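# Four arms load blanket balls into a standing crate

## Task

Using the given base placements (scene frame, metres; heading in degrees counter-clockwise from +x): arm1 at x=-0.87, y=+0.65, z=+0.72 heading -90; arm2 at x=-0.87, y=-0.65, z=+0.72 heading +90; arm3 at x=+0.00, y=+0.65, z=+0.72 heading -90; arm4 at x=+0.00, y=-0.65, z=+0.72 heading +90. Transfer every ball resting on the blanket into the crate. The crate has to finish upright at its original spot. At the end, every gripper must be open and every arm moved away, because anything held in place only by a robot is not counted as done.

## Robot and tools

Robots: four identical i2rt Big YAM arms, named arm1, arm2, arm3 and arm4, mounted on the tabletop at the positions listed in the task. Each has six revolute joints, a two-finger gripper and a wrist camera that rides on top of the hand. With joints 1 and 6 at zero and the hand level, that camera looks forward at the fingertips. Reach is about 1.0 m from the joint-1 axis. Two fixed room cameras also exist: cam_high and cam_low.

Frame: a single scene frame for everything, origin on the floor, +z up, lengths in metres. The hand point lies midway between the fingertips. The hand's z axis runs along the fingers, and the fingers close along its y axis.

execute_actions(actions, cameras): actions is a list containing either one action or nothing. An action is an object keyed by arm name; under each arm goes "joints", a map from joint name to an absolute target (never an offset). Names, units and allowed ranges: joint1_rad -2.879 to 2.879 (spins the arm about its base; positive is counter-clockwise seen from above; 0 extends the arm along the base's heading); joint2_rad 0 to 3.141 (shoulder; 0 has the upper arm lying roughly level toward the back, larger values lift it and carry it forward); joint3_rad 0 to 3.019 (elbow; 0 is fully folded, larger opens); joint4_rad -1.692 to 1.57 (hand pitch; positive tips the fingers up); joint5_rad -1.57 to 1.57 (sideways hand swing; positive toward the arm's right); joint6_rad -2.094 to 2.094 (hand roll; positive is clockwise when viewed from behind the hand); gripper_m 0 to 0.093, the fingertip gap in metres. Joint values are radians. Counted as arrived within ±0.045, ±0.14, ±0.09, ±0.055, ±0.03, ±0.035 rad for joints 1 to 6 and ±0.003 m for the gripper. Every motion in one action begins at once, but joints have different speeds, so the hand may sweep a wide curve between postures. A joint or arm left out of an action may keep driving toward an earlier target. An unknown key or a value out of range rejects the entire call and nothing moves. An empty list only reports. cameras picks which images come back (null or ["all"] gives all, [] gives none); the pictures line lists them in image order.

wait(seconds): 0 to 10 s with no new command; returns the same report as an empty action.

zoom_image(camera, region): enlarges part of that camera's most recent full image; region is [x0, y0, x1, y1] in pixels from the top-left, no larger than 504 by 504. Wrist cameras are fisheye 504x504; cam_high and cam_low are 672x504. Calibration lines give K, distortion and T_world_to_cam in OpenCV conventions; expect small per-scene deviations, and wrist-camera poses inherit joint-reading errors.

read_manual(section): returns only URDF licence texts; moves nothing.

finished_scene(scene): pass the current scene's number to close it permanently and get the next task. Call it only once the balls are in, the crate is upright in place, and all arms have released and backed off.

Reading results: joint_status tells how each commanded motion in the last accepted action ended. off_target means it stopped short and may still be pushing. contact_stop or time_out means it gave up its target and holds where it is, except that a timed-out joint may keep a target a limited distance away and keep pressing; on_its_own lists such joints, and its "held at" value is the held target, not the actual angle. To relieve a push, command the joint to its reported position. "joint command not followed", often with a cause line, means the self- and inter-arm collision check refused that arm's joint targets (gripper targets still run); those joints show not_followed and may be retried automatically with later actions until you send acceptable targets. Very small target changes might not move a joint. A loaded joint in time_out will sag. If a call reports a stop, the remaining motion calls in that same reply are skipped.

Heat: holding loads or pressing warms motors, even while you think. A MOTOR HOT line appears from 85 °C; at 100 °C an OVER-TEMPERATURE FAULT drops that whole arm until it cools, and its unfinished keys read limit_stop_at_motor_heat; resend those targets afterward.

Cautions: the arms keep pushing on contact and can push hard, so avoid jamming into the table, crate or each other. A hard squeeze between two robots ends the run, and the collision check ignores fingers, gripper housings and wrist cameras and may react late. Never knock a rigid object (balls, crate) out of the work area. Avoid dropping, slipping or slamming objects, and keep the crate from tipping. Loose objects may occasionally get nudged by outside forces, so verify with images before finishing. The simulation keeps running while you compose a reply, with arms holding the last command.

Each tool is called after ">>>" as name(argument=value, ...) on one line, values as JSON.

## Session

>>> execute_actions(actions=[])

Scene clock: 0.00 s.
arm1.joint_positions: joint1_rad=-0.017 joint2_rad=+0.438 joint3_rad=+1.477 joint4_rad=-1.539 joint5_rad=-0.006 joint6_rad=-0.008 gripper_m=+0.094
arm1.joint_status: not commanded
arm1.hand: x=-0.8751 y=+0.5343 z=+1.3027 quat_wxyz=(-0.356, -0.616, -0.600, +0.367) (m; scene frame)
arm2.joint_positions: joint1_rad=+0.001 joint2_rad=+0.449 joint3_rad=+1.476 joint4_rad=-1.534 joint5_rad=+0.010 joint6_rad=+0.011 gripper_m=+0.094
arm2.joint_status: not commanded
arm2.hand: x=-0.8688 y=-0.5324 z=+1.3795 quat_wxyz=(-0.359, +0.608, -0.608, -0.364) (m; scene frame)
arm3.joint_positions: joint1_rad=+0.017 joint2_rad=+0.425 joint3_rad=+1.478 joint4_rad=-1.533 joint5_rad=-0.008 joint6_rad=+0.004 gripper_m=+0.095
arm3.joint_status: not commanded
arm3.hand: x=+0.0069 y=+0.5360 z=+1.3521 quat_wxyz=(-0.370, -0.598, -0.612, +0.362) (m; scene frame)
arm4.joint_positions: joint1_rad=+0.005 joint2_rad=+0.439 joint3_rad=+1.480 joint4_rad=-1.539 joint5_rad=-0.012 joint6_rad=+0.001 gripper_m=+0.094
arm4.joint_status: not commanded
arm4.hand: x=-0.0120 y=-0.5322 z=+1.2922 quat_wxyz=(-0.354, +0.623, -0.593, -0.368) (m; scene frame)
pictures: arm1_cam_wrist, arm2_cam_wrist, arm3_cam_wrist, arm4_cam_wrist, cam_high, cam_low
Images, in order (width x height): arm1_cam_wrist 504x504, arm2_cam_wrist 504x504, arm3_cam_wrist 504x504, arm4_cam_wrist 504x504, cam_high 672x504, cam_low 672x504.

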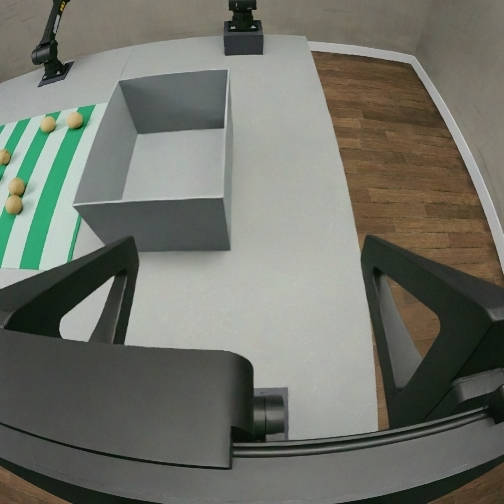

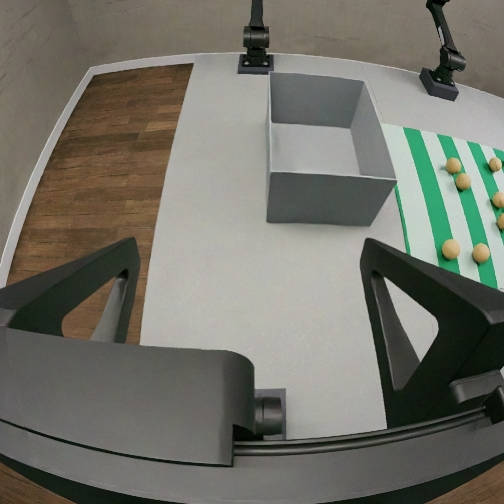

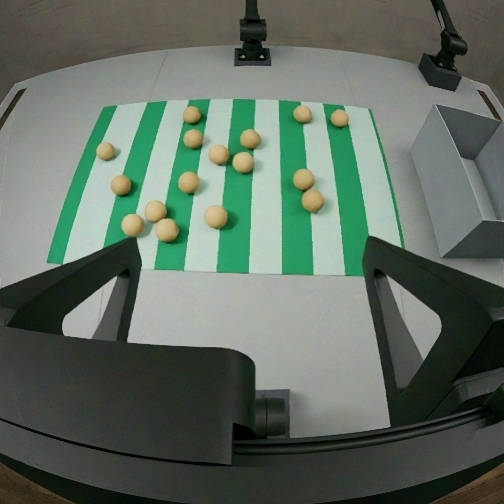

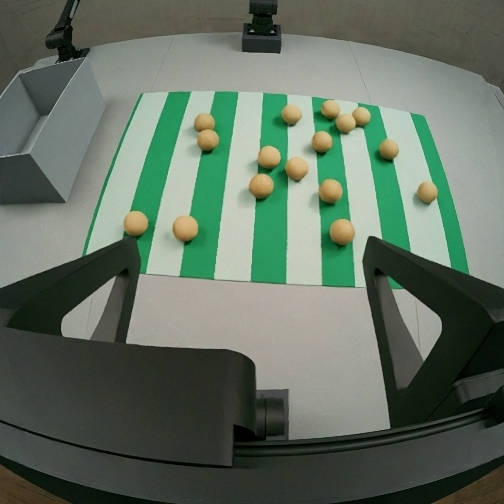

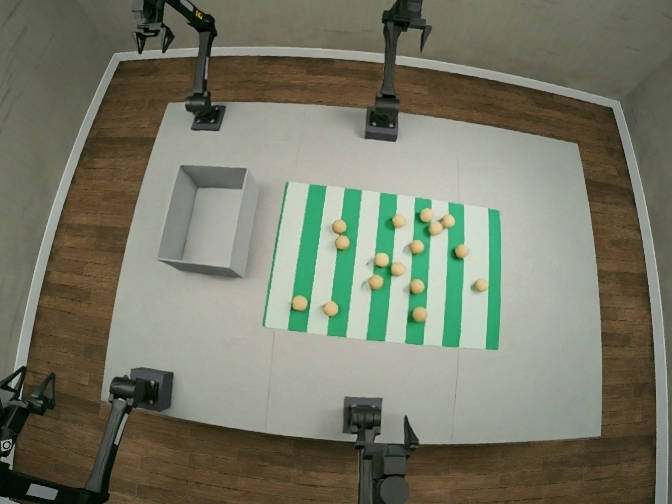

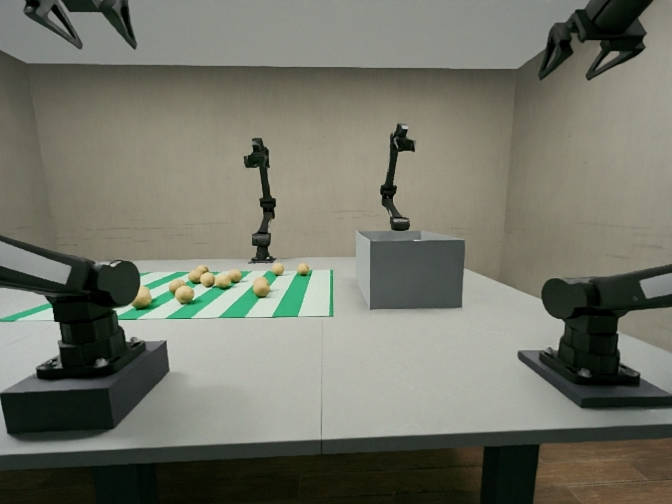

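>>> zoom_image(camera="cam_high", region=[260, 160, 512, 360])

>>> zoom_image(camera="cam_high", region=[100, 80, 300, 300])

>>> zoom_image(camera="arm4_cam_wrist", region=[80, 70, 480, 300])

Region (260, 160, 512, 360) of cam_high's 672x504 image, scaled by 2.000, with more detail than that image has; it fills the top 400 rows of this view, and the rest is white.

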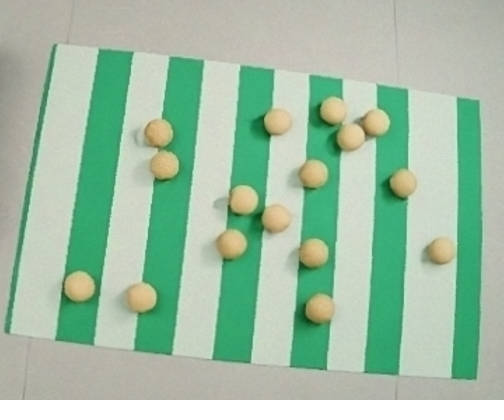

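Region (100, 80, 300, 300) of cam_high's 672x504 image, scaled by 2.291, with more detail than that image has; it fills the left 458 columns of this view, and the rest is white.

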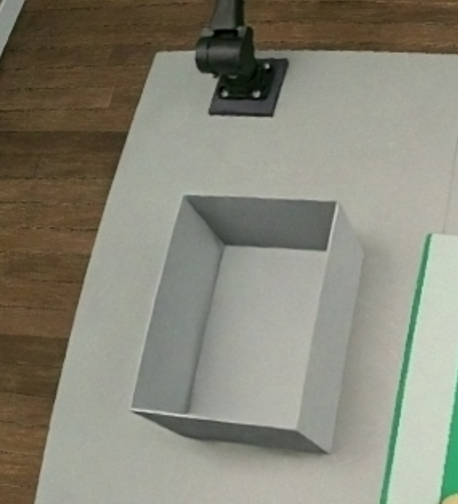

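Region (80, 70, 480, 300) of arm4_cam_wrist's 504x504 image, scaled by 1.260, with more detail than that image has; it fills the top 290 rows of this view, and the rest is white.

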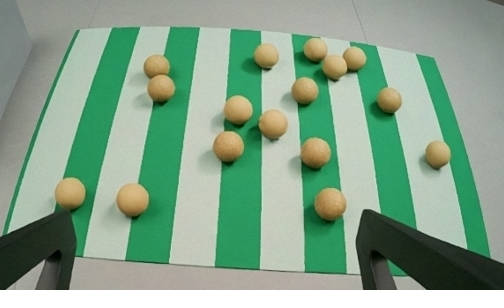

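>>> execute_actions(actions=[{"arm4":{"joints":{"joint1_rad":-0.482,"joint2_rad":1.555,"joint3_rad":1.204,"joint4_rad":-1.22,"joint5_rad":0,"joint6_rad":0}},"arm3":{"joints":{"joint1_rad":0.158,"joint2_rad":1.82,"joint3_rad":1.387,"joint4_rad":-1.138,"joint5_rad":0,"joint6_rad":0}},"arm2":{"joints":{"joint1_rad":-0.975,"joint2_rad":2.342,"joint3_rad":2.173,"joint4_rad":-1.402,"joint5_rad":0,"joint6_rad":0}}}], cameras=["arm2_cam_wrist","arm3_cam_wrist","arm4_cam_wrist","cam_high","cam_low"])

Scene clock: 89.27 s.
arm1.joint_positions: joint1_rad=-0.017 joint2_rad=+0.438 joint3_rad=+1.477 joint4_rad=-1.539 joint5_rad=-0.006 joint6_rad=-0.008 gripper_m=+0.094
arm1.joint_status: not commanded
arm1.hand: x=-0.8751 y=+0.5343 z=+1.3027 quat_wxyz=(-0.356, -0.616, -0.600, +0.367) (m; scene frame)
arm2.joint_positions: joint1_rad=-0.984 joint2_rad=+2.336 joint3_rad=+2.154 joint4_rad=-1.403 joint5_rad=-0.001 joint6_rad=+0.011 gripper_m=+0.094
arm2.joint_status: all done
arm2.hand: x=-0.2895 y=-0.2501 z=+0.8587 quat_wxyz=(+0.007, +0.292, -0.956, -0.003) (m; scene frame)
arm3.joint_positions: joint1_rad=+0.150 joint2_rad=+1.803 joint3_rad=+1.377 joint4_rad=-1.139 joint5_rad=-0.002 joint6_rad=+0.004 gripper_m=+0.095
arm3.joint_status: all done
arm3.hand: x=+0.0791 y=+0.1314 z=+0.8630 quat_wxyz=(+0.001, -0.653, -0.757, +0.002) (m; scene frame)
arm4.joint_positions: joint1_rad=-0.482 joint2_rad=+1.553 joint3_rad=+1.205 joint4_rad=-1.226 joint5_rad=-0.001 joint6_rad=+0.001 gripper_m=+0.094
arm4.joint_status: all done
arm4.hand: x=+0.1912 y=-0.2529 z=+0.8628 quat_wxyz=(-0.002, +0.530, -0.848, +0.004) (m; scene frame)
pictures: arm2_cam_wrist, arm3_cam_wrist, arm4_cam_wrist, cam_high, cam_low
camera_calibration (this result's frames):
arm2_cam_wrist: T_world_to_cam=[[0.54864, -0.836058, -0.000514076, -0.0508897], [-0.668059, -0.438765, 0.600985, -0.81377], [-0.502684, -0.329381, -0.79926, 0.583869], [0, 0, 0, 1]] pos_world=[-0.222225, -0.207285, 0.9557]
arm3_cam_wrist: T_world_to_cam=[[-0.988795, -0.148932, -0.010188, 0.107524], [-0.127112, 0.80421, 0.580594, -0.59087], [-0.0782758, 0.575383, -0.81413, 0.750763], [0, 0, 0, 1]] pos_world=[0.0899786, 0.0592209, 0.955369]
arm4_cam_wrist: T_world_to_cam=[[0.898896, -0.438163, -0.000195193, -0.280587], [-0.359698, -0.738179, 0.570709, -0.602889], [-0.250208, -0.512938, -0.821152, 0.753977], [0, 0, 0, 1]] pos_world=[0.224011, -0.181239, 0.963149]
Images, in order (width x height): arm2_cam_wrist 504x504, arm3_cam_wrist 504x504, arm4_cam_wrist 504x504, cam_high 672x504, cam_low 672x504.

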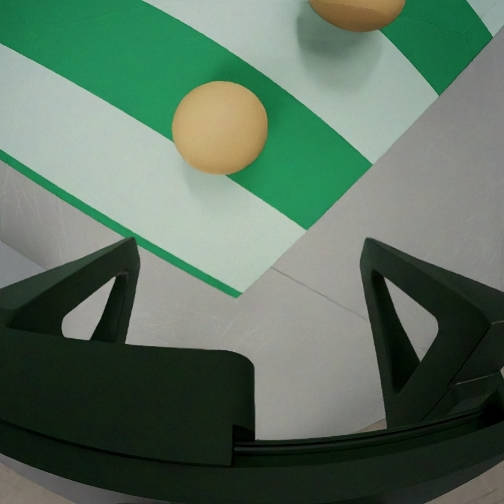

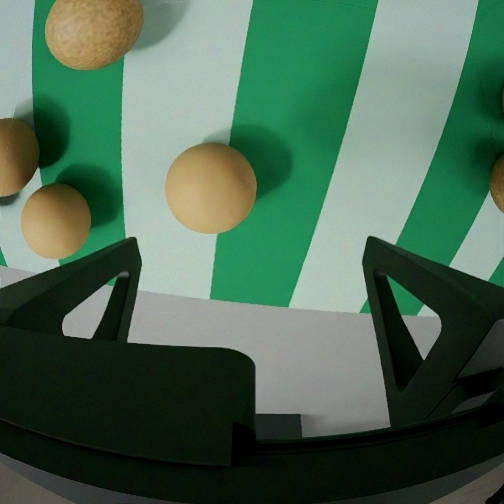

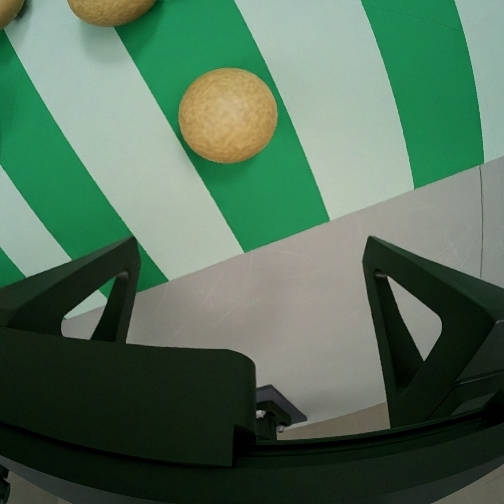

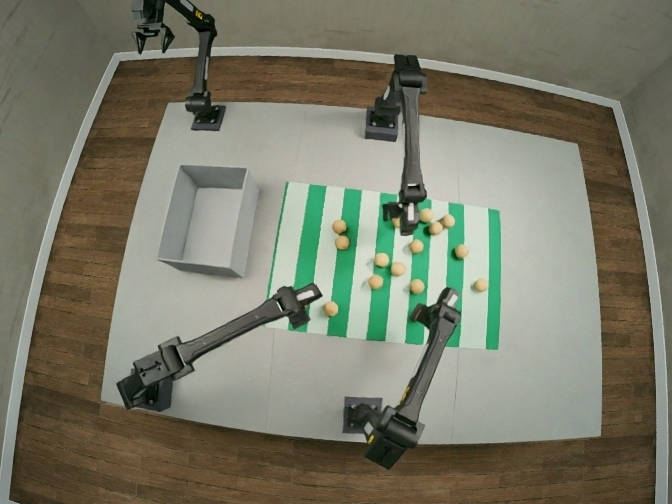

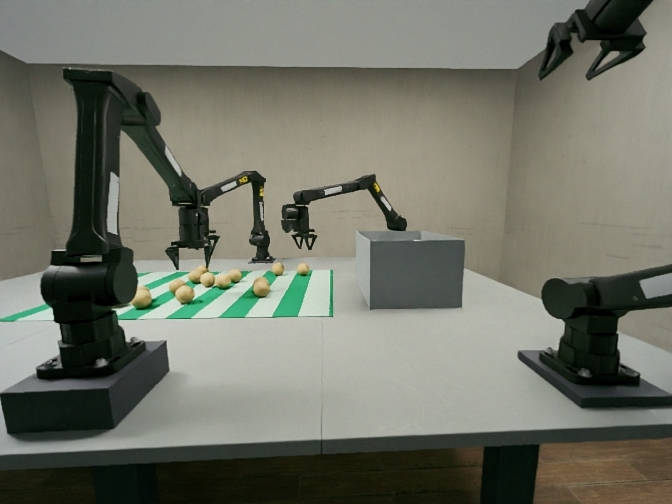

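>>> execute_actions(actions=[{"arm4":{"joints":{"joint1_rad":-0.447,"joint2_rad":1.761,"joint3_rad":1.162,"joint4_rad":-0.972}},"arm3":{"joints":{"joint1_rad":0.21,"joint2_rad":1.915,"joint3_rad":1.197,"joint4_rad":-0.86}},"arm2":{"joints":{"joint1_rad":-0.95,"joint2_rad":2.494,"joint3_rad":2.195,"joint4_rad":-1.253}}}], cameras=["arm2_cam_wrist","arm3_cam_wrist","arm4_cam_wrist","cam_low"])

Scene clock: 107.07 s.
arm1.joint_positions: joint1_rad=-0.017 joint2_rad=+0.438 joint3_rad=+1.477 joint4_rad=-1.539 joint5_rad=-0.006 joint6_rad=-0.008 gripper_m=+0.094
arm1.joint_status: not commanded
arm1.hand: x=-0.8751 y=+0.5343 z=+1.3027 quat_wxyz=(-0.356, -0.616, -0.600, +0.367) (m; scene frame)
arm2.joint_positions: joint1_rad=-0.957 joint2_rad=+2.499 joint3_rad=+2.168 joint4_rad=-1.269 joint5_rad=-0.001 joint6_rad=+0.011 gripper_m=+0.094
arm2.joint_status: all done
arm2.hand: x=-0.2890 y=-0.2245 z=+0.7508 quat_wxyz=(+0.013, +0.306, -0.952, -0.001) (m; scene frame)
arm3.joint_positions: joint1_rad=+0.212 joint2_rad=+1.914 joint3_rad=+1.182 joint4_rad=-0.867 joint5_rad=-0.002 joint6_rad=+0.004 gripper_m=+0.095
arm3.joint_status: all done
arm3.hand: x=+0.1031 y=+0.1709 z=+0.7463 quat_wxyz=(+0.014, -0.629, -0.777, -0.009) (m; scene frame)
arm4.joint_positions: joint1_rad=-0.451 joint2_rad=+1.777 joint3_rad=+1.158 joint4_rad=-0.980 joint5_rad=-0.001 joint6_rad=+0.001 gripper_m=+0.094
arm4.joint_status: all done
arm4.hand: x=+0.1917 y=-0.2209 z=+0.7487 quat_wxyz=(+0.008, +0.544, -0.839, +0.011) (m; scene frame)
pictures: arm2_cam_wrist, arm3_cam_wrist, arm4_cam_wrist, cam_low
camera_calibration (this result's frames):
arm2_cam_wrist: T_world_to_cam=[[0.571489, -0.82061, -0.000100758, -0.0201103], [-0.649136, -0.452146, 0.611708, -0.742988], [-0.502019, -0.349519, -0.791084, 0.495917], [0, 0, 0, 1]] pos_world=[-0.221848, -0.17911, 0.846802]
arm3_cam_wrist: T_world_to_cam=[[-0.977748, -0.20954, -0.0100727, 0.145086], [-0.172278, 0.774623, 0.608506, -0.562913], [-0.119704, 0.596701, -0.793485, 0.620149], [0, 0, 0, 1]] pos_world=[0.119115, 0.0964031, 0.836076]
arm4_cam_wrist: T_world_to_cam=[[0.912051, -0.410076, -0.0000476941, -0.263477], [-0.330815, -0.735836, 0.590852, -0.534101], [-0.242329, -0.538872, -0.80678, 0.658837], [0, 0, 0, 1]] pos_world=[0.223272, -0.146027, 0.847099]
Images, in order (width x height): arm2_cam_wrist 504x504, arm3_cam_wrist 504x504, arm4_cam_wrist 504x504, cam_low 672x504.

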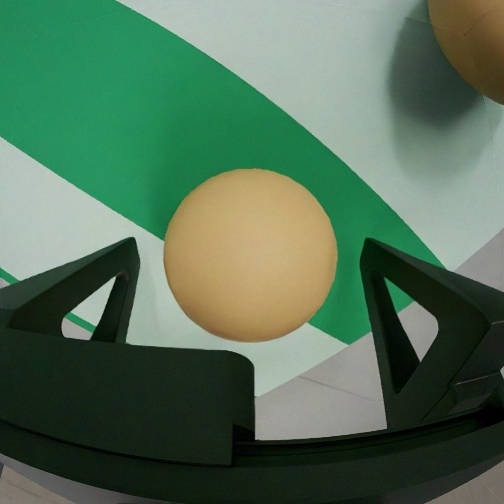

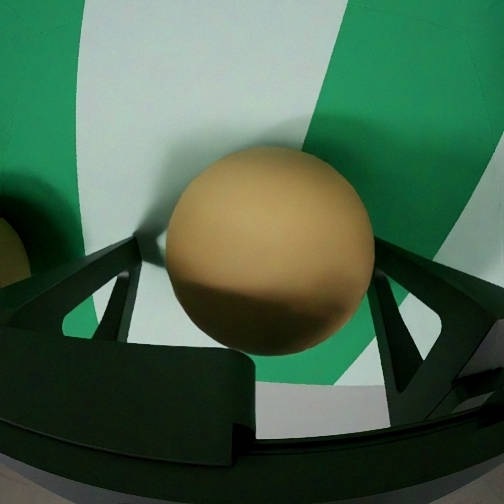

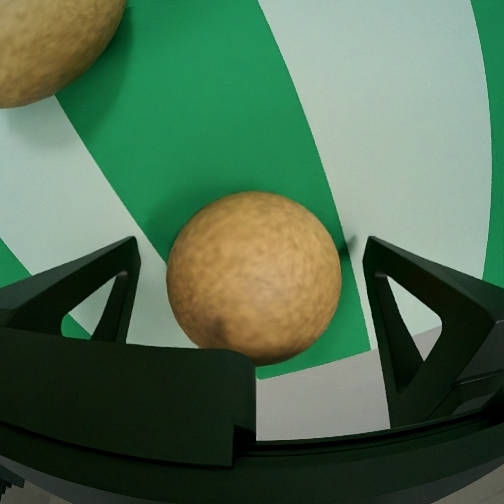

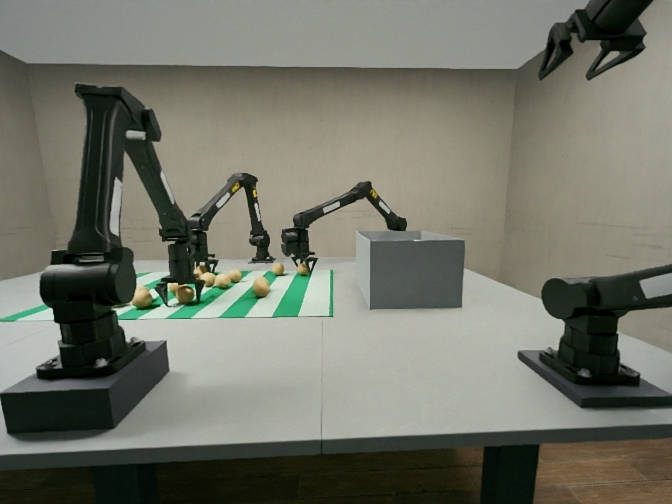

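>>> execute_actions(actions=[{"arm4":{"joints":{"gripper_m":0.05}},"arm3":{"joints":{"joint1_rad":0.195,"joint3_rad":1.225,"joint4_rad":-0.83,"gripper_m":0.05}},"arm2":{"joints":{"joint4_rad":-1.225,"gripper_m":0.05}}}], cameras=["arm2_cam_wrist","arm3_cam_wrist","arm4_cam_wrist"])

Scene clock: 114.90 s.
arm1.joint_positions: joint1_rad=-0.017 joint2_rad=+0.438 joint3_rad=+1.477 joint4_rad=-1.539 joint5_rad=-0.006 joint6_rad=-0.008 gripper_m=+0.094
arm1.joint_status: not commanded
arm1.hand: x=-0.8751 y=+0.5343 z=+1.3027 quat_wxyz=(-0.356, -0.616, -0.600, +0.367) (m; scene frame)
arm2.joint_positions: joint1_rad=-0.957 joint2_rad=+2.499 joint3_rad=+2.168 joint4_rad=-1.243 joint5_rad=-0.001 joint6_rad=+0.011 gripper_m=+0.057
arm2.joint_status: gripper_m off_target (ended at +0.057, target +0.050); the others done
arm2.hand: x=-0.2839 y=-0.2208 z=+0.7508 quat_wxyz=(+0.001, +0.306, -0.952, -0.005) (m; scene frame)
arm3.joint_positions: joint1_rad=+0.206 joint2_rad=+1.914 joint3_rad=+1.186 joint4_rad=-0.838 joint5_rad=-0.001 joint6_rad=+0.004 gripper_m=+0.056
arm3.joint_status: gripper_m off_target (ended at +0.056, target +0.050); the others done
arm3.hand: x=+0.1023 y=+0.1612 z=+0.7474 quat_wxyz=(+0.002, -0.632, -0.775, +0.002) (m; scene frame)
arm4.joint_positions: joint1_rad=-0.451 joint2_rad=+1.777 joint3_rad=+1.158 joint4_rad=-0.980 joint5_rad=-0.001 joint6_rad=+0.001 gripper_m=+0.056
arm4.joint_status: gripper_m off_target (ended at +0.056, target +0.050)
arm4.hand: x=+0.1917 y=-0.2209 z=+0.7487 quat_wxyz=(+0.008, +0.544, -0.839, +0.011) (m; scene frame)
pictures: arm2_cam_wrist, arm3_cam_wrist, arm4_cam_wrist
camera_calibration (this result's frames):
arm2_cam_wrist: T_world_to_cam=[[0.571313, -0.820732, -0.000702258, -0.0195876], [-0.661645, -0.461079, 0.591297, -0.72817], [-0.48562, -0.337351, -0.806453, 0.518577], [0, 0, 0, 1]] pos_world=[-0.218767, -0.176877, 0.848759]
arm3_cam_wrist: T_world_to_cam=[[-0.978749, -0.204849, -0.00932687, 0.141108], [-0.171965, 0.795159, 0.581507, -0.53934], [-0.111705, 0.570754, -0.813488, 0.644998], [0, 0, 0, 1]] pos_world=[0.117411, 0.0896318, 0.839644]
arm4_cam_wrist: T_world_to_cam=[[0.912051, -0.410076, -0.0000476941, -0.263477], [-0.330815, -0.735836, 0.590852, -0.534101], [-0.242329, -0.538872, -0.80678, 0.658837], [0, 0, 0, 1]] pos_world=[0.223272, -0.146027, 0.847099]
Images, in order (width x height): arm2_cam_wrist 504x504, arm3_cam_wrist 504x504, arm4_cam_wrist 504x504.

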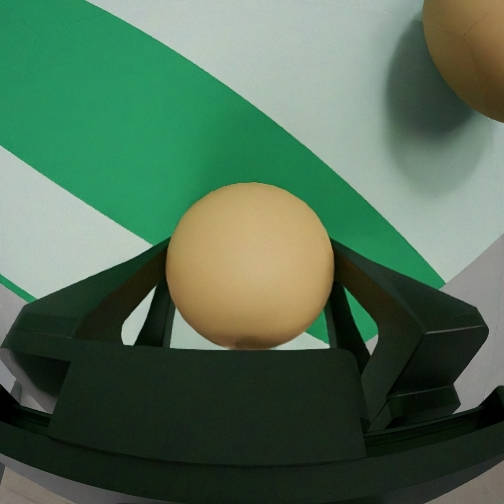

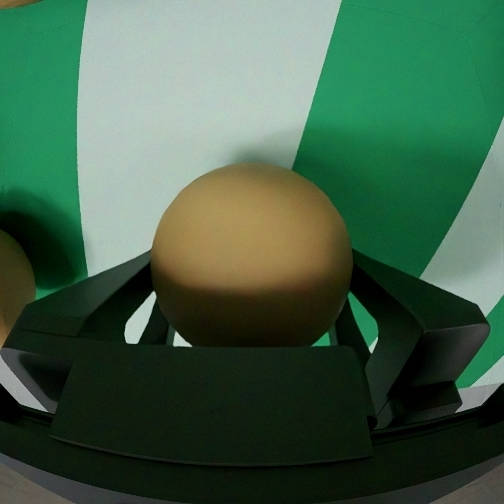

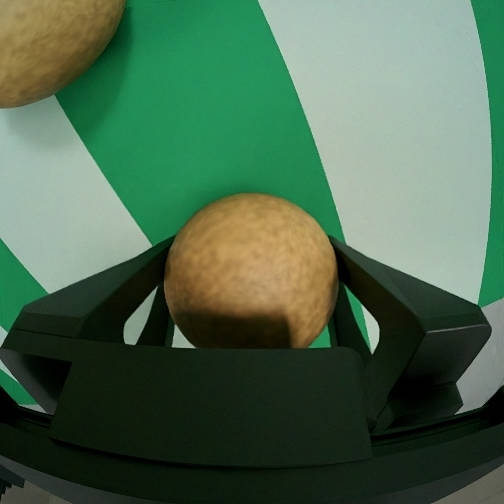

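>>> execute_actions(actions=[{"arm4":{"joints":{"joint1_rad":0.45,"joint2_rad":1.35,"joint3_rad":1.85,"joint4_rad":-1.5}},"arm3":{"joints":{"joint1_rad":-0.917,"joint2_rad":1.35,"joint3_rad":1.75,"joint4_rad":-1.5}},"arm2":{"joints":{"joint1_rad":-0.75,"joint2_rad":1.1,"joint3_rad":1.6,"joint4_rad":-1.55}}}], cameras=["cam_high"])

Scene clock: 155.57 s.
arm1.joint_positions: joint1_rad=-0.017 joint2_rad=+0.438 joint3_rad=+1.477 joint4_rad=-1.539 joint5_rad=-0.006 joint6_rad=-0.008 gripper_m=+0.094
arm1.joint_status: not commanded
arm1.hand: x=-0.8751 y=+0.5343 z=+1.3027 quat_wxyz=(-0.356, -0.616, -0.600, +0.367) (m; scene frame)
arm2.joint_positions: joint1_rad=-0.752 joint2_rad=+1.088 joint3_rad=+1.603 joint4_rad=-1.535 joint5_rad=-0.001 joint6_rad=+0.010 gripper_m=+0.057
arm2.joint_status: all done
arm2.hand: x=-0.6225 y=-0.3820 z=+1.2924 quat_wxyz=(-0.248, +0.385, -0.881, -0.116) (m; scene frame)
arm3.joint_positions: joint1_rad=-0.916 joint2_rad=+1.347 joint3_rad=+1.744 joint4_rad=-1.493 joint5_rad=+0.003 joint6_rad=+0.004 gripper_m=+0.056
arm3.joint_status: all done
arm3.hand: x=-0.3689 y=+0.3632 z=+1.2305 quat_wxyz=(-0.072, -0.920, -0.312, +0.225) (m; scene frame)
arm4.joint_positions: joint1_rad=+0.446 joint2_rad=+1.348 joint3_rad=+1.817 joint4_rad=-1.495 joint5_rad=-0.002 joint6_rad=+0.001 gripper_m=+0.056
arm4.joint_status: all done
arm4.hand: x=-0.2218 y=-0.2292 z=+1.2016 quat_wxyz=(-0.141, +0.824, -0.501, -0.226) (m; scene frame)
pictures: cam_high
Images, in order (width x height): cam_high 672x504.

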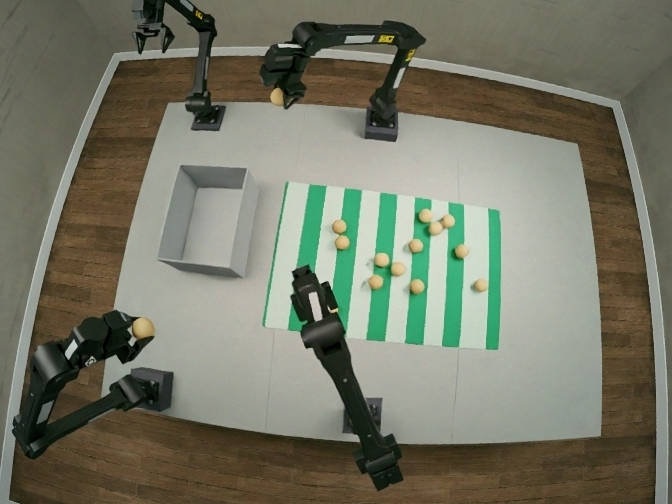

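>>> execute_actions(actions=[{"arm4":{"joints":{"joint1_rad":0.78,"joint2_rad":2.24,"joint3_rad":2.39,"joint4_rad":-0.915}},"arm3":{"joints":{"joint1_rad":-0.917,"joint2_rad":2.07,"joint3_rad":2.04,"joint4_rad":-0.93}},"arm2":{"joints":{"joint1_rad":-0.21}}}], cameras=["cam_high","arm3_cam_wrist","arm4_cam_wrist","cam_low"])

Scene clock: 161.50 s.
arm1.joint_positions: joint1_rad=-0.017 joint2_rad=+0.438 joint3_rad=+1.477 joint4_rad=-1.539 joint5_rad=-0.006 joint6_rad=-0.008 gripper_m=+0.094
arm1.joint_status: not commanded
arm1.hand: x=-0.8751 y=+0.5343 z=+1.3027 quat_wxyz=(-0.356, -0.616, -0.600, +0.367) (m; scene frame)
arm2.joint_positions: joint1_rad=-0.217 joint2_rad=+1.089 joint3_rad=+1.603 joint4_rad=-1.535 joint5_rad=+0.000 joint6_rad=+0.010 gripper_m=+0.057
arm2.joint_status: all done
arm2.hand: x=-0.7956 y=-0.2943 z=+1.2934 quat_wxyz=(-0.211, +0.604, -0.747, -0.177) (m; scene frame)
arm3.joint_positions: joint1_rad=-0.916 joint2_rad=+2.091 joint3_rad=+2.006 joint4_rad=-0.942 joint5_rad=+0.003 joint6_rad=+0.004 gripper_m=+0.056
arm3.joint_status: all done
arm3.hand: x=-0.6149 y=+0.1763 z=+0.9709 quat_wxyz=(-0.083, -0.912, -0.309, +0.257) (m; scene frame)
arm4.joint_positions: joint1_rad=+0.772 joint2_rad=+2.265 joint3_rad=+2.337 joint4_rad=-0.921 joint5_rad=-0.001 joint6_rad=+0.008 gripper_m=+0.056
arm4.joint_status: all done
arm4.hand: x=-0.6206 y=-0.0519 z=+0.9407 quat_wxyz=(-0.132, +0.868, -0.354, -0.323) (m; scene frame)
pictures: arm3_cam_wrist, arm4_cam_wrist, cam_high, cam_low
camera_calibration (this result's frames):
arm3_cam_wrist: T_world_to_cam=[[-0.61389, 0.789385, -0.00314858, -0.512643], [0.787158, 0.612448, 0.0727278, 0.31127], [0.0593386, 0.0421685, -0.997347, 1.11497], [0, 0, 0, 1]] pos_world=[-0.625885, 0.16702, 1.08776]
arm4_cam_wrist: T_world_to_cam=[[0.694856, 0.719101, -0.00827835, 0.478242], [0.714409, -0.69155, -0.106674, 0.5152], [-0.0824344, 0.0682091, -0.99426, 1.01507], [0, 0, 0, 1]] pos_world=[-0.616696, -0.0568547, 1.06816]
Images, in order (width x height): arm3_cam_wrist 504x504, arm4_cam_wrist 504x504, cam_high 672x504, cam_low 672x504.

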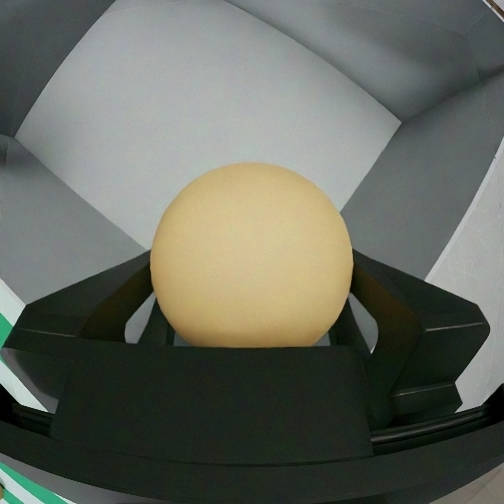

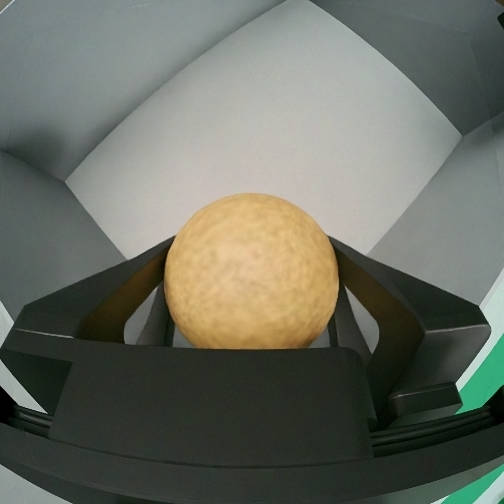

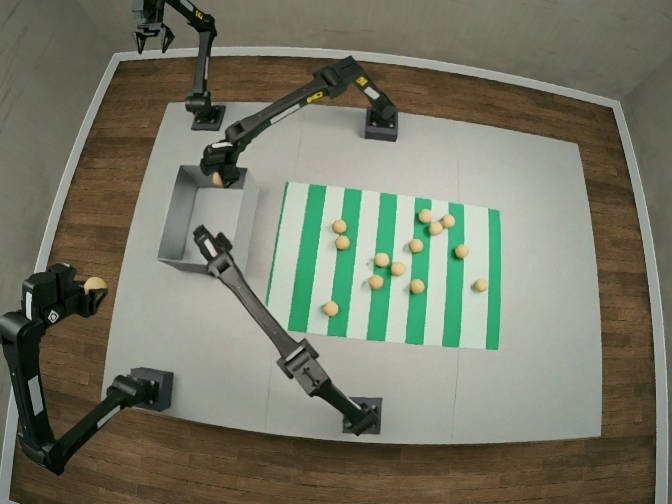

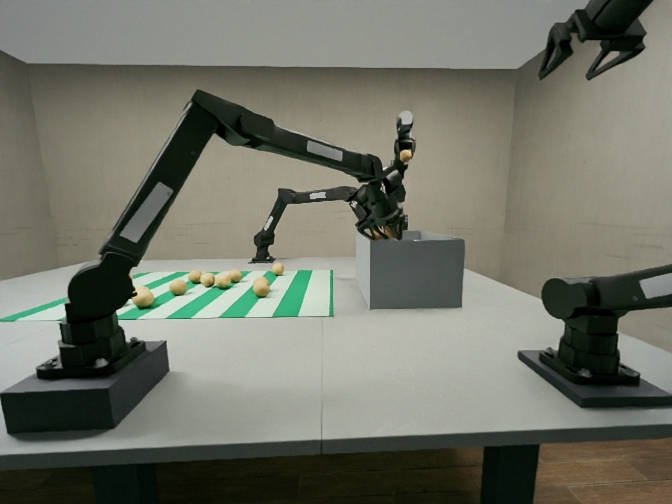

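>>> execute_actions(actions=[{"arm4":{"joints":{"joint2_rad":2.30}},"arm3":{"joints":{"joint1_rad":-0.885,"joint2_rad":2.22,"joint3_rad":2.15,"joint4_rad":-0.93}}}], cameras=["cam_high","arm3_cam_wrist","cam_low"])

>>> execute_actions(actions=[{"arm4":{"joints":{"gripper_m":0.07}},"arm3":{"joints":{"gripper_m":0.07}}}], cameras=["arm4_cam_wrist"])

Scene clock: 167.20 s.
arm1.joint_positions: joint1_rad=-0.017 joint2_rad=+0.438 joint3_rad=+1.477 joint4_rad=-1.539 joint5_rad=-0.006 joint6_rad=-0.008 gripper_m=+0.094
arm1.joint_status: not commanded
arm1.hand: x=-0.8751 y=+0.5343 z=+1.3027 quat_wxyz=(-0.356, -0.616, -0.600, +0.367) (m; scene frame)
arm2.joint_positions: joint1_rad=-0.217 joint2_rad=+1.089 joint3_rad=+1.603 joint4_rad=-1.535 joint5_rad=+0.000 joint6_rad=+0.010 gripper_m=+0.057
arm2.joint_status: not commanded
arm2.hand: x=-0.7956 y=-0.2943 z=+1.2934 quat_wxyz=(-0.211, +0.604, -0.747, -0.177) (m; scene frame)
arm3.joint_positions: joint1_rad=-0.890 joint2_rad=+2.190 joint3_rad=+2.109 joint4_rad=-0.937 joint5_rad=+0.003 joint6_rad=+0.004 gripper_m=+0.056
arm3.joint_status: all done
arm3.hand: x=-0.6261 y=+0.1419 z=+0.9472 quat_wxyz=(-0.088, -0.907, -0.320, +0.260) (m; scene frame)
arm4.joint_positions: joint1_rad=+0.774 joint2_rad=+2.276 joint3_rad=+2.337 joint4_rad=-0.920 joint5_rad=+0.000 joint6_rad=+0.005 gripper_m=+0.056
arm4.joint_status: all done
arm4.hand: x=-0.6225 y=-0.0526 z=+0.9315 quat_wxyz=(-0.130, +0.870, -0.352, -0.319) (m; scene frame)
pictures: arm3_cam_wrist, cam_high, cam_low
camera_calibration (this result's frames):
arm3_cam_wrist: T_world_to_cam=[[-0.63393, 0.773385, -0.00302571, -0.502817], [0.771652, 0.632762, 0.0645433, 0.337982], [0.0518314, 0.0385812, -0.99791, 1.08979], [0, 0, 0, 1]] pos_world=[-0.63604, 0.132964, 1.06418]
Images, in order (width x height): arm3_cam_wrist 504x504, cam_high 672x504, cam_low 672x504.

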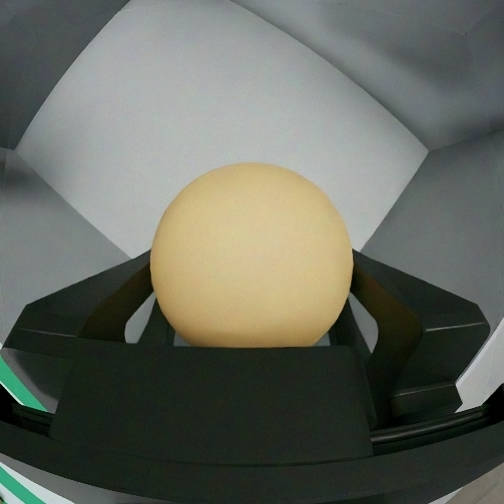

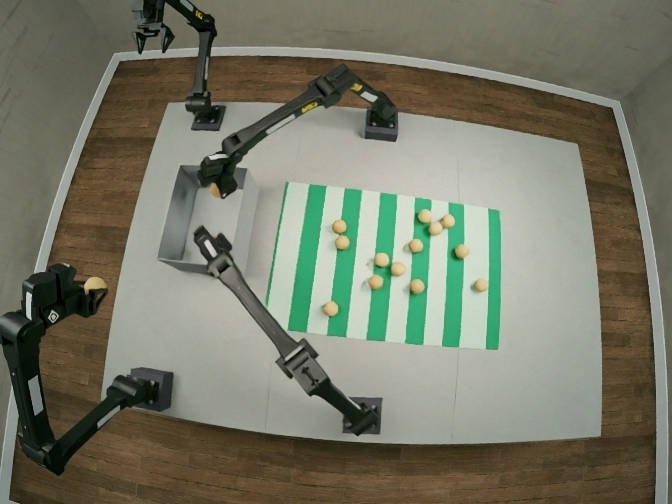

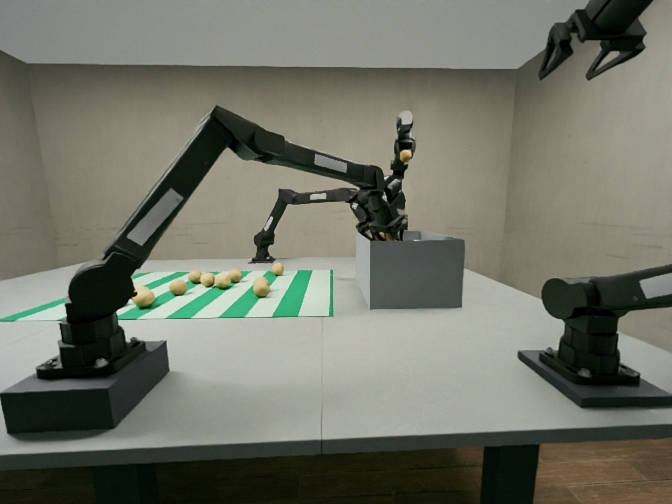

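Scene clock: 167.70 s.
arm1.joint_positions: joint1_rad=-0.017 joint2_rad=+0.438 joint3_rad=+1.477 joint4_rad=-1.539 joint5_rad=-0.006 joint6_rad=-0.008 gripper_m=+0.094
arm1.joint_status: not commanded
arm1.hand: x=-0.8751 y=+0.5343 z=+1.3027 quat_wxyz=(-0.356, -0.616, -0.600, +0.367) (m; scene frame)
arm2.joint_positions: joint1_rad=-0.217 joint2_rad=+1.089 joint3_rad=+1.603 joint4_rad=-1.535 joint5_rad=+0.000 joint6_rad=+0.010 gripper_m=+0.057
arm2.joint_status: not commanded
arm2.hand: x=-0.7956 y=-0.2943 z=+1.2934 quat_wxyz=(-0.211, +0.604, -0.747, -0.177) (m; scene frame)
arm3.joint_positions: joint1_rad=-0.890 joint2_rad=+2.190 joint3_rad=+2.109 joint4_rad=-0.937 joint5_rad=+0.003 joint6_rad=+0.004 gripper_m=+0.070
arm3.joint_status: all done
arm3.hand: x=-0.6261 y=+0.1419 z=+0.9472 quat_wxyz=(-0.088, -0.907, -0.320, +0.260) (m; scene frame)
arm4.joint_positions: joint1_rad=+0.777 joint2_rad=+2.276 joint3_rad=+2.337 joint4_rad=-0.918 joint5_rad=+0.000 joint6_rad=+0.005 gripper_m=+0.070
arm4.joint_status: all done
arm4.hand: x=-0.6246 y=-0.0541 z=+0.9318 quat_wxyz=(-0.131, +0.871, -0.351, -0.320) (m; scene frame)
pictures: arm4_cam_wrist
camera_calibration (this result's frames):
arm4_cam_wrist: T_world_to_cam=[[0.689753, 0.724026, -0.00522871, 0.476755], [0.720176, -0.686795, -0.0982833, 0.511639], [-0.0747507, 0.0640256, -0.995145, 1.01145], [0, 0, 0, 1]] pos_world=[-0.621707, -0.0585505, 1.05932]
Images, in order (width x height): arm4_cam_wrist 504x504.

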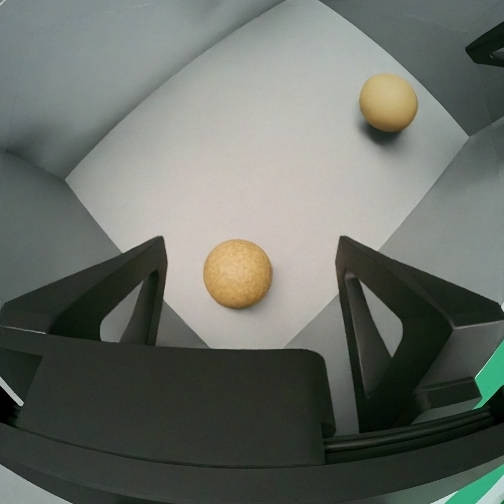

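>>> execute_actions(actions=[{"arm4":{"joints":{"joint2_rad":2.14,"gripper_m":0.093}},"arm3":{"joints":{"joint2_rad":2.08,"gripper_m":0.093}}}], cameras=[])

Scene clock: 198.03 s.
arm1.joint_positions: joint1_rad=-0.017 joint2_rad=+0.438 joint3_rad=+1.477 joint4_rad=-1.539 joint5_rad=-0.006 joint6_rad=-0.008 gripper_m=+0.094
arm1.joint_status: not commanded
arm1.hand: x=-0.8751 y=+0.5343 z=+1.3027 quat_wxyz=(-0.356, -0.616, -0.600, +0.367) (m; scene frame)
arm2.joint_positions: joint1_rad=-0.217 joint2_rad=+1.089 joint3_rad=+1.603 joint4_rad=-1.535 joint5_rad=+0.000 joint6_rad=+0.010 gripper_m=+0.057
arm2.joint_status: not commanded
arm2.hand: x=-0.7956 y=-0.2943 z=+1.2934 quat_wxyz=(-0.211, +0.604, -0.747, -0.177) (m; scene frame)
arm3.joint_positions: joint1_rad=-0.890 joint2_rad=+2.073 joint3_rad=+2.109 joint4_rad=-0.937 joint5_rad=+0.003 joint6_rad=+0.004 gripper_m=+0.093
arm3.joint_status: all done
arm3.hand: x=-0.6187 y=+0.1471 z=+1.0387 quat_wxyz=(-0.106, -0.890, -0.314, +0.313) (m; scene frame)
arm4.joint_positions: joint1_rad=+0.776 joint2_rad=+2.148 joint3_rad=+2.342 joint4_rad=-0.914 joint5_rad=+0.002 joint6_rad=+0.003 gripper_m=+0.093
arm4.joint_status: all done
arm4.hand: x=-0.6129 y=-0.0640 z=+1.0421 quat_wxyz=(-0.155, +0.847, -0.341, -0.378) (m; scene frame)
pictures: none
No camera images: the call's "cameras" was empty. Leave "cameras" out to get every camera's image.

>>> execute_actions(actions=[{"arm4":{"joints":{"joint1_rad":-0.039,"joint2_rad":1.803,"joint3_rad":1.526,"joint4_rad":-1.294}},"arm3":{"joints":{"joint2_rad":1.4,"joint3_rad":1.25,"joint4_rad":-1.4}},"arm2":{"joints":{"joint1_rad":-0.26,"joint2_rad":2.09,"joint3_rad":1.78,"joint4_rad":-1.04}}}], cameras=["cam_high","arm2_cam_wrist","arm4_cam_wrist"])

Scene clock: 232.50 s.
arm1.joint_positions: joint1_rad=-0.017 joint2_rad=+0.438 joint3_rad=+1.477 joint4_rad=-1.539 joint5_rad=-0.006 joint6_rad=-0.008 gripper_m=+0.094
arm1.joint_status: not commanded
arm1.hand: x=-0.8751 y=+0.5343 z=+1.3027 quat_wxyz=(-0.356, -0.616, -0.600, +0.367) (m; scene frame)
arm2.joint_positions: joint1_rad=-0.250 joint2_rad=+2.108 joint3_rad=+1.759 joint4_rad=-1.057 joint5_rad=+0.000 joint6_rad=+0.010 gripper_m=+0.057
arm2.joint_status: all done
arm2.hand: x=-0.7146 y=+0.0045 z=+0.8682 quat_wxyz=(-0.066, +0.614, -0.784, -0.056) (m; scene frame)
arm3.joint_positions: joint1_rad=-0.890 joint2_rad=+1.387 joint3_rad=+1.242 joint4_rad=-1.396 joint5_rad=+0.003 joint6_rad=+0.004 gripper_m=+0.093
arm3.joint_status: all done
arm3.hand: x=-0.3134 y=+0.3950 z=+1.0012 quat_wxyz=(-0.001, -0.943, -0.332, +0.017) (m; scene frame)
arm4.joint_positions: joint1_rad=-0.040 joint2_rad=+1.810 joint3_rad=+1.522 joint4_rad=-1.291 joint5_rad=+0.001 joint6_rad=+0.003 gripper_m=+0.093
arm4.joint_status: all done
arm4.hand: x=+0.0045 y=-0.1081 z=+0.8545 quat_wxyz=(-0.001, +0.703, -0.712, +0.008) (m; scene frame)
pictures: arm2_cam_wrist, arm4_cam_wrist, cam_high
camera_calibration (this result's frames):
arm2_cam_wrist: T_world_to_cam=[[0.96737, -0.253369, 0.0000928092, 0.691267], [-0.227037, -0.866672, 0.444223, -0.538576], [-0.112472, -0.429749, -0.895916, 0.824842], [0, 0, 0, 1]] pos_world=[-0.698216, 0.0628514, 0.978173]
arm4_cam_wrist: T_world_to_cam=[[0.999902, -0.0137644, 0.0023849, -0.00607598], [-0.0126079, -0.815679, 0.578367, -0.574897], [-0.00601554, -0.578341, -0.815773, 0.761962], [0, 0, 0, 1]] pos_world=[0.00341077, -0.0283413, 0.954104]
Images, in order (width x height): arm2_cam_wrist 504x504, arm4_cam_wrist 504x504, cam_high 672x504.

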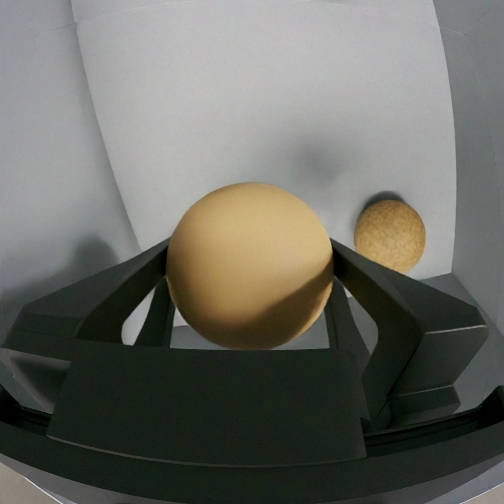

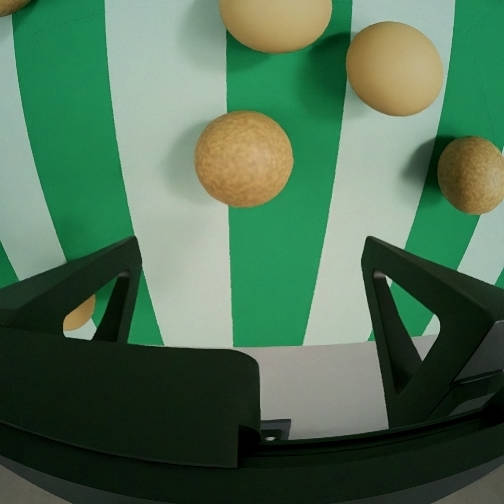

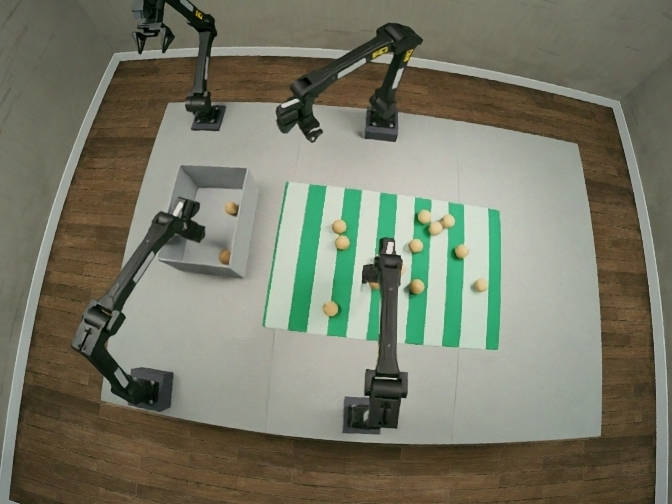

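>>> execute_actions(actions=[{"arm4":{"joints":{"joint1_rad":-0.028,"joint2_rad":1.912,"joint3_rad":1.415,"joint4_rad":-1.05}},"arm3":{"joints":{"joint1_rad":-0.5}},"arm2":{"joints":{"joint2_rad":2.21,"joint4_rad":-0.98}}}], cameras=["arm4_cam_wrist"])

Scene clock: 238.67 s.
arm1.joint_positions: joint1_rad=-0.017 joint2_rad=+0.438 joint3_rad=+1.477 joint4_rad=-1.539 joint5_rad=-0.006 joint6_rad=-0.008 gripper_m=+0.094
arm1.joint_status: not commanded
arm1.hand: x=-0.8751 y=+0.5343 z=+1.3027 quat_wxyz=(-0.356, -0.616, -0.600, +0.367) (m; scene frame)
arm2.joint_positions: joint1_rad=-0.250 joint2_rad=+2.206 joint3_rad=+1.759 joint4_rad=-0.997 joint5_rad=+0.000 joint6_rad=+0.010 gripper_m=+0.057
arm2.joint_status: all done
arm2.hand: x=-0.7139 y=+0.0085 z=+0.8065 quat_wxyz=(-0.051, +0.615, -0.786, -0.044) (m; scene frame)
arm3.joint_positions: joint1_rad=-0.496 joint2_rad=+1.387 joint3_rad=+1.242 joint4_rad=-1.396 joint5_rad=+0.000 joint6_rad=+0.004 gripper_m=+0.093
arm3.joint_status: all done
arm3.hand: x=-0.1910 y=+0.2932 z=+1.0000 quat_wxyz=(-0.004, -0.859, -0.511, +0.015) (m; scene frame)
arm4.joint_positions: joint1_rad=-0.038 joint2_rad=+1.926 joint3_rad=+1.410 joint4_rad=-1.059 joint5_rad=+0.001 joint6_rad=+0.003 gripper_m=+0.093
arm4.joint_status: all done
arm4.hand: x=+0.0044 y=-0.1015 z=+0.7538 quat_wxyz=(-0.002, +0.703, -0.711, +0.006) (m; scene frame)
pictures: arm4_cam_wrist
camera_calibration (this result's frames):
arm4_cam_wrist: T_world_to_cam=[[0.999932, -0.0114403, 0.00236287, -0.00539075], [-0.0107187, -0.818112, 0.57496, -0.50902], [-0.0046446, -0.574946, -0.818178, 0.685816], [0, 0, 0, 1]] pos_world=[0.00311969, -0.0221895, 0.853798]
Images, in order (width x height): arm4_cam_wrist 504x504.

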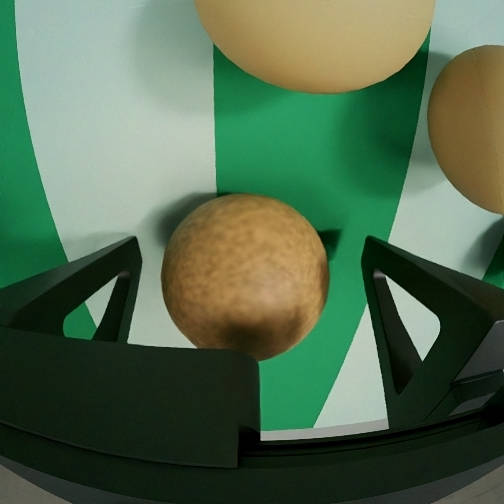

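>>> execute_actions(actions=[{"arm4":{"joints":{"gripper_m":0.05}},"arm2":{"joints":{"gripper_m":0.075}}}], cameras=[])

>>> execute_actions(actions=[{"arm4":{"joints":{"joint1_rad":0.78,"joint2_rad":1.3,"joint3_rad":1.7,"joint4_rad":-1.5}},"arm3":{"joints":{"joint1_rad":0.435,"joint2_rad":1.757,"joint3_rad":1.345,"joint4_rad":-1.14}},"arm2":{"joints":{"joint2_rad":1.2}}}], cameras=["cam_high","arm3_cam_wrist"])

Scene clock: 251.80 s.
arm1.joint_positions: joint1_rad=-0.017 joint2_rad=+0.438 joint3_rad=+1.477 joint4_rad=-1.539 joint5_rad=-0.006 joint6_rad=-0.008 gripper_m=+0.094
arm1.joint_status: not commanded
arm1.hand: x=-0.8751 y=+0.5343 z=+1.3027 quat_wxyz=(-0.356, -0.616, -0.600, +0.367) (m; scene frame)
arm2.joint_positions: joint1_rad=-0.250 joint2_rad=+2.206 joint3_rad=+1.759 joint4_rad=-0.997 joint5_rad=+0.000 joint6_rad=+0.010 gripper_m=+0.075
arm2.joint_status: all done
arm2.hand: x=-0.7139 y=+0.0085 z=+0.8065 quat_wxyz=(-0.051, +0.615, -0.786, -0.044) (m; scene frame)
arm3.joint_positions: joint1_rad=-0.496 joint2_rad=+1.387 joint3_rad=+1.242 joint4_rad=-1.396 joint5_rad=+0.000 joint6_rad=+0.004 gripper_m=+0.093
arm3.joint_status: not commanded
arm3.hand: x=-0.1910 y=+0.2932 z=+1.0000 quat_wxyz=(-0.004, -0.859, -0.511, +0.015) (m; scene frame)
arm4.joint_positions: joint1_rad=-0.038 joint2_rad=+1.926 joint3_rad=+1.410 joint4_rad=-1.059 joint5_rad=+0.001 joint6_rad=+0.003 gripper_m=+0.057
arm4.joint_status: gripper_m off_target (ended at +0.057, target +0.050)
arm4.hand: x=+0.0043 y=-0.1015 z=+0.7538 quat_wxyz=(-0.002, +0.703, -0.711, +0.006) (m; scene frame)
pictures: none
No camera images: the call's "cameras" was empty. Leave "cameras" out to get every camera's image.

Scene clock: 253.60 s.
arm1.joint_positions: joint1_rad=-0.017 joint2_rad=+0.438 joint3_rad=+1.477 joint4_rad=-1.539 joint5_rad=-0.006 joint6_rad=-0.008 gripper_m=+0.094
arm1.joint_status: not commanded
arm1.hand: x=-0.8751 y=+0.5343 z=+1.3027 quat_wxyz=(-0.356, -0.616, -0.600, +0.367) (m; scene frame)
arm2.joint_positions: joint1_rad=-0.250 joint2_rad=+1.196 joint3_rad=+1.781 joint4_rad=-0.991 joint5_rad=+0.000 joint6_rad=+0.010 gripper_m=+0.075
arm2.joint_status: all done
arm2.hand: x=-0.7552 y=-0.1781 z=+1.4402 quat_wxyz=(-0.431, +0.513, -0.656, -0.347) (m; scene frame)
arm3.joint_positions: joint1_rad=+0.441 joint2_rad=+1.774 joint3_rad=+1.329 joint4_rad=-1.142 joint5_rad=-0.001 joint6_rad=+0.004 gripper_m=+0.093
arm3.joint_status: all done
arm3.hand: x=+0.2163 y=+0.1925 z=+0.8596 quat_wxyz=(+0.011, -0.537, -0.844, -0.005) (m; scene frame)
arm4.joint_positions: joint1_rad=+0.771 joint2_rad=+1.305 joint3_rad=+1.682 joint4_rad=-1.497 joint5_rad=-0.002 joint6_rad=+0.003 gripper_m=+0.057
arm4.joint_status: all done
arm4.hand: x=-0.3282 y=-0.3361 z=+1.1565 quat_wxyz=(-0.084, +0.904, -0.366, -0.203) (m; scene frame)
pictures: arm3_cam_wrist, cam_high
camera_calibration (this result's frames):
arm3_cam_wrist: T_world_to_cam=[[-0.904617, -0.426092, -0.0106672, 0.28788], [-0.346746, 0.721146, 0.599763, -0.57359], [-0.247861, 0.546255, -0.800107, 0.753817], [0, 0, 0, 1]] pos_world=[0.248374, 0.12453, 0.950223]
Images, in order (width x height): arm3_cam_wrist 504x504, cam_high 672x504.

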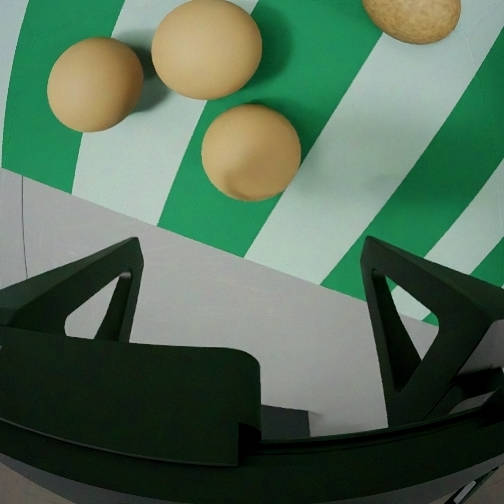

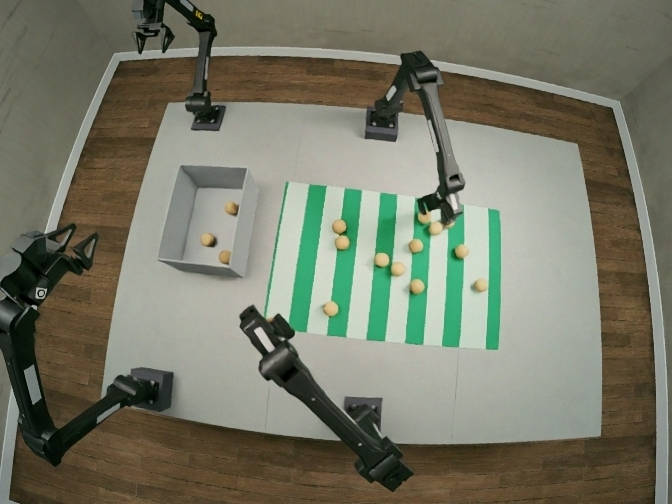

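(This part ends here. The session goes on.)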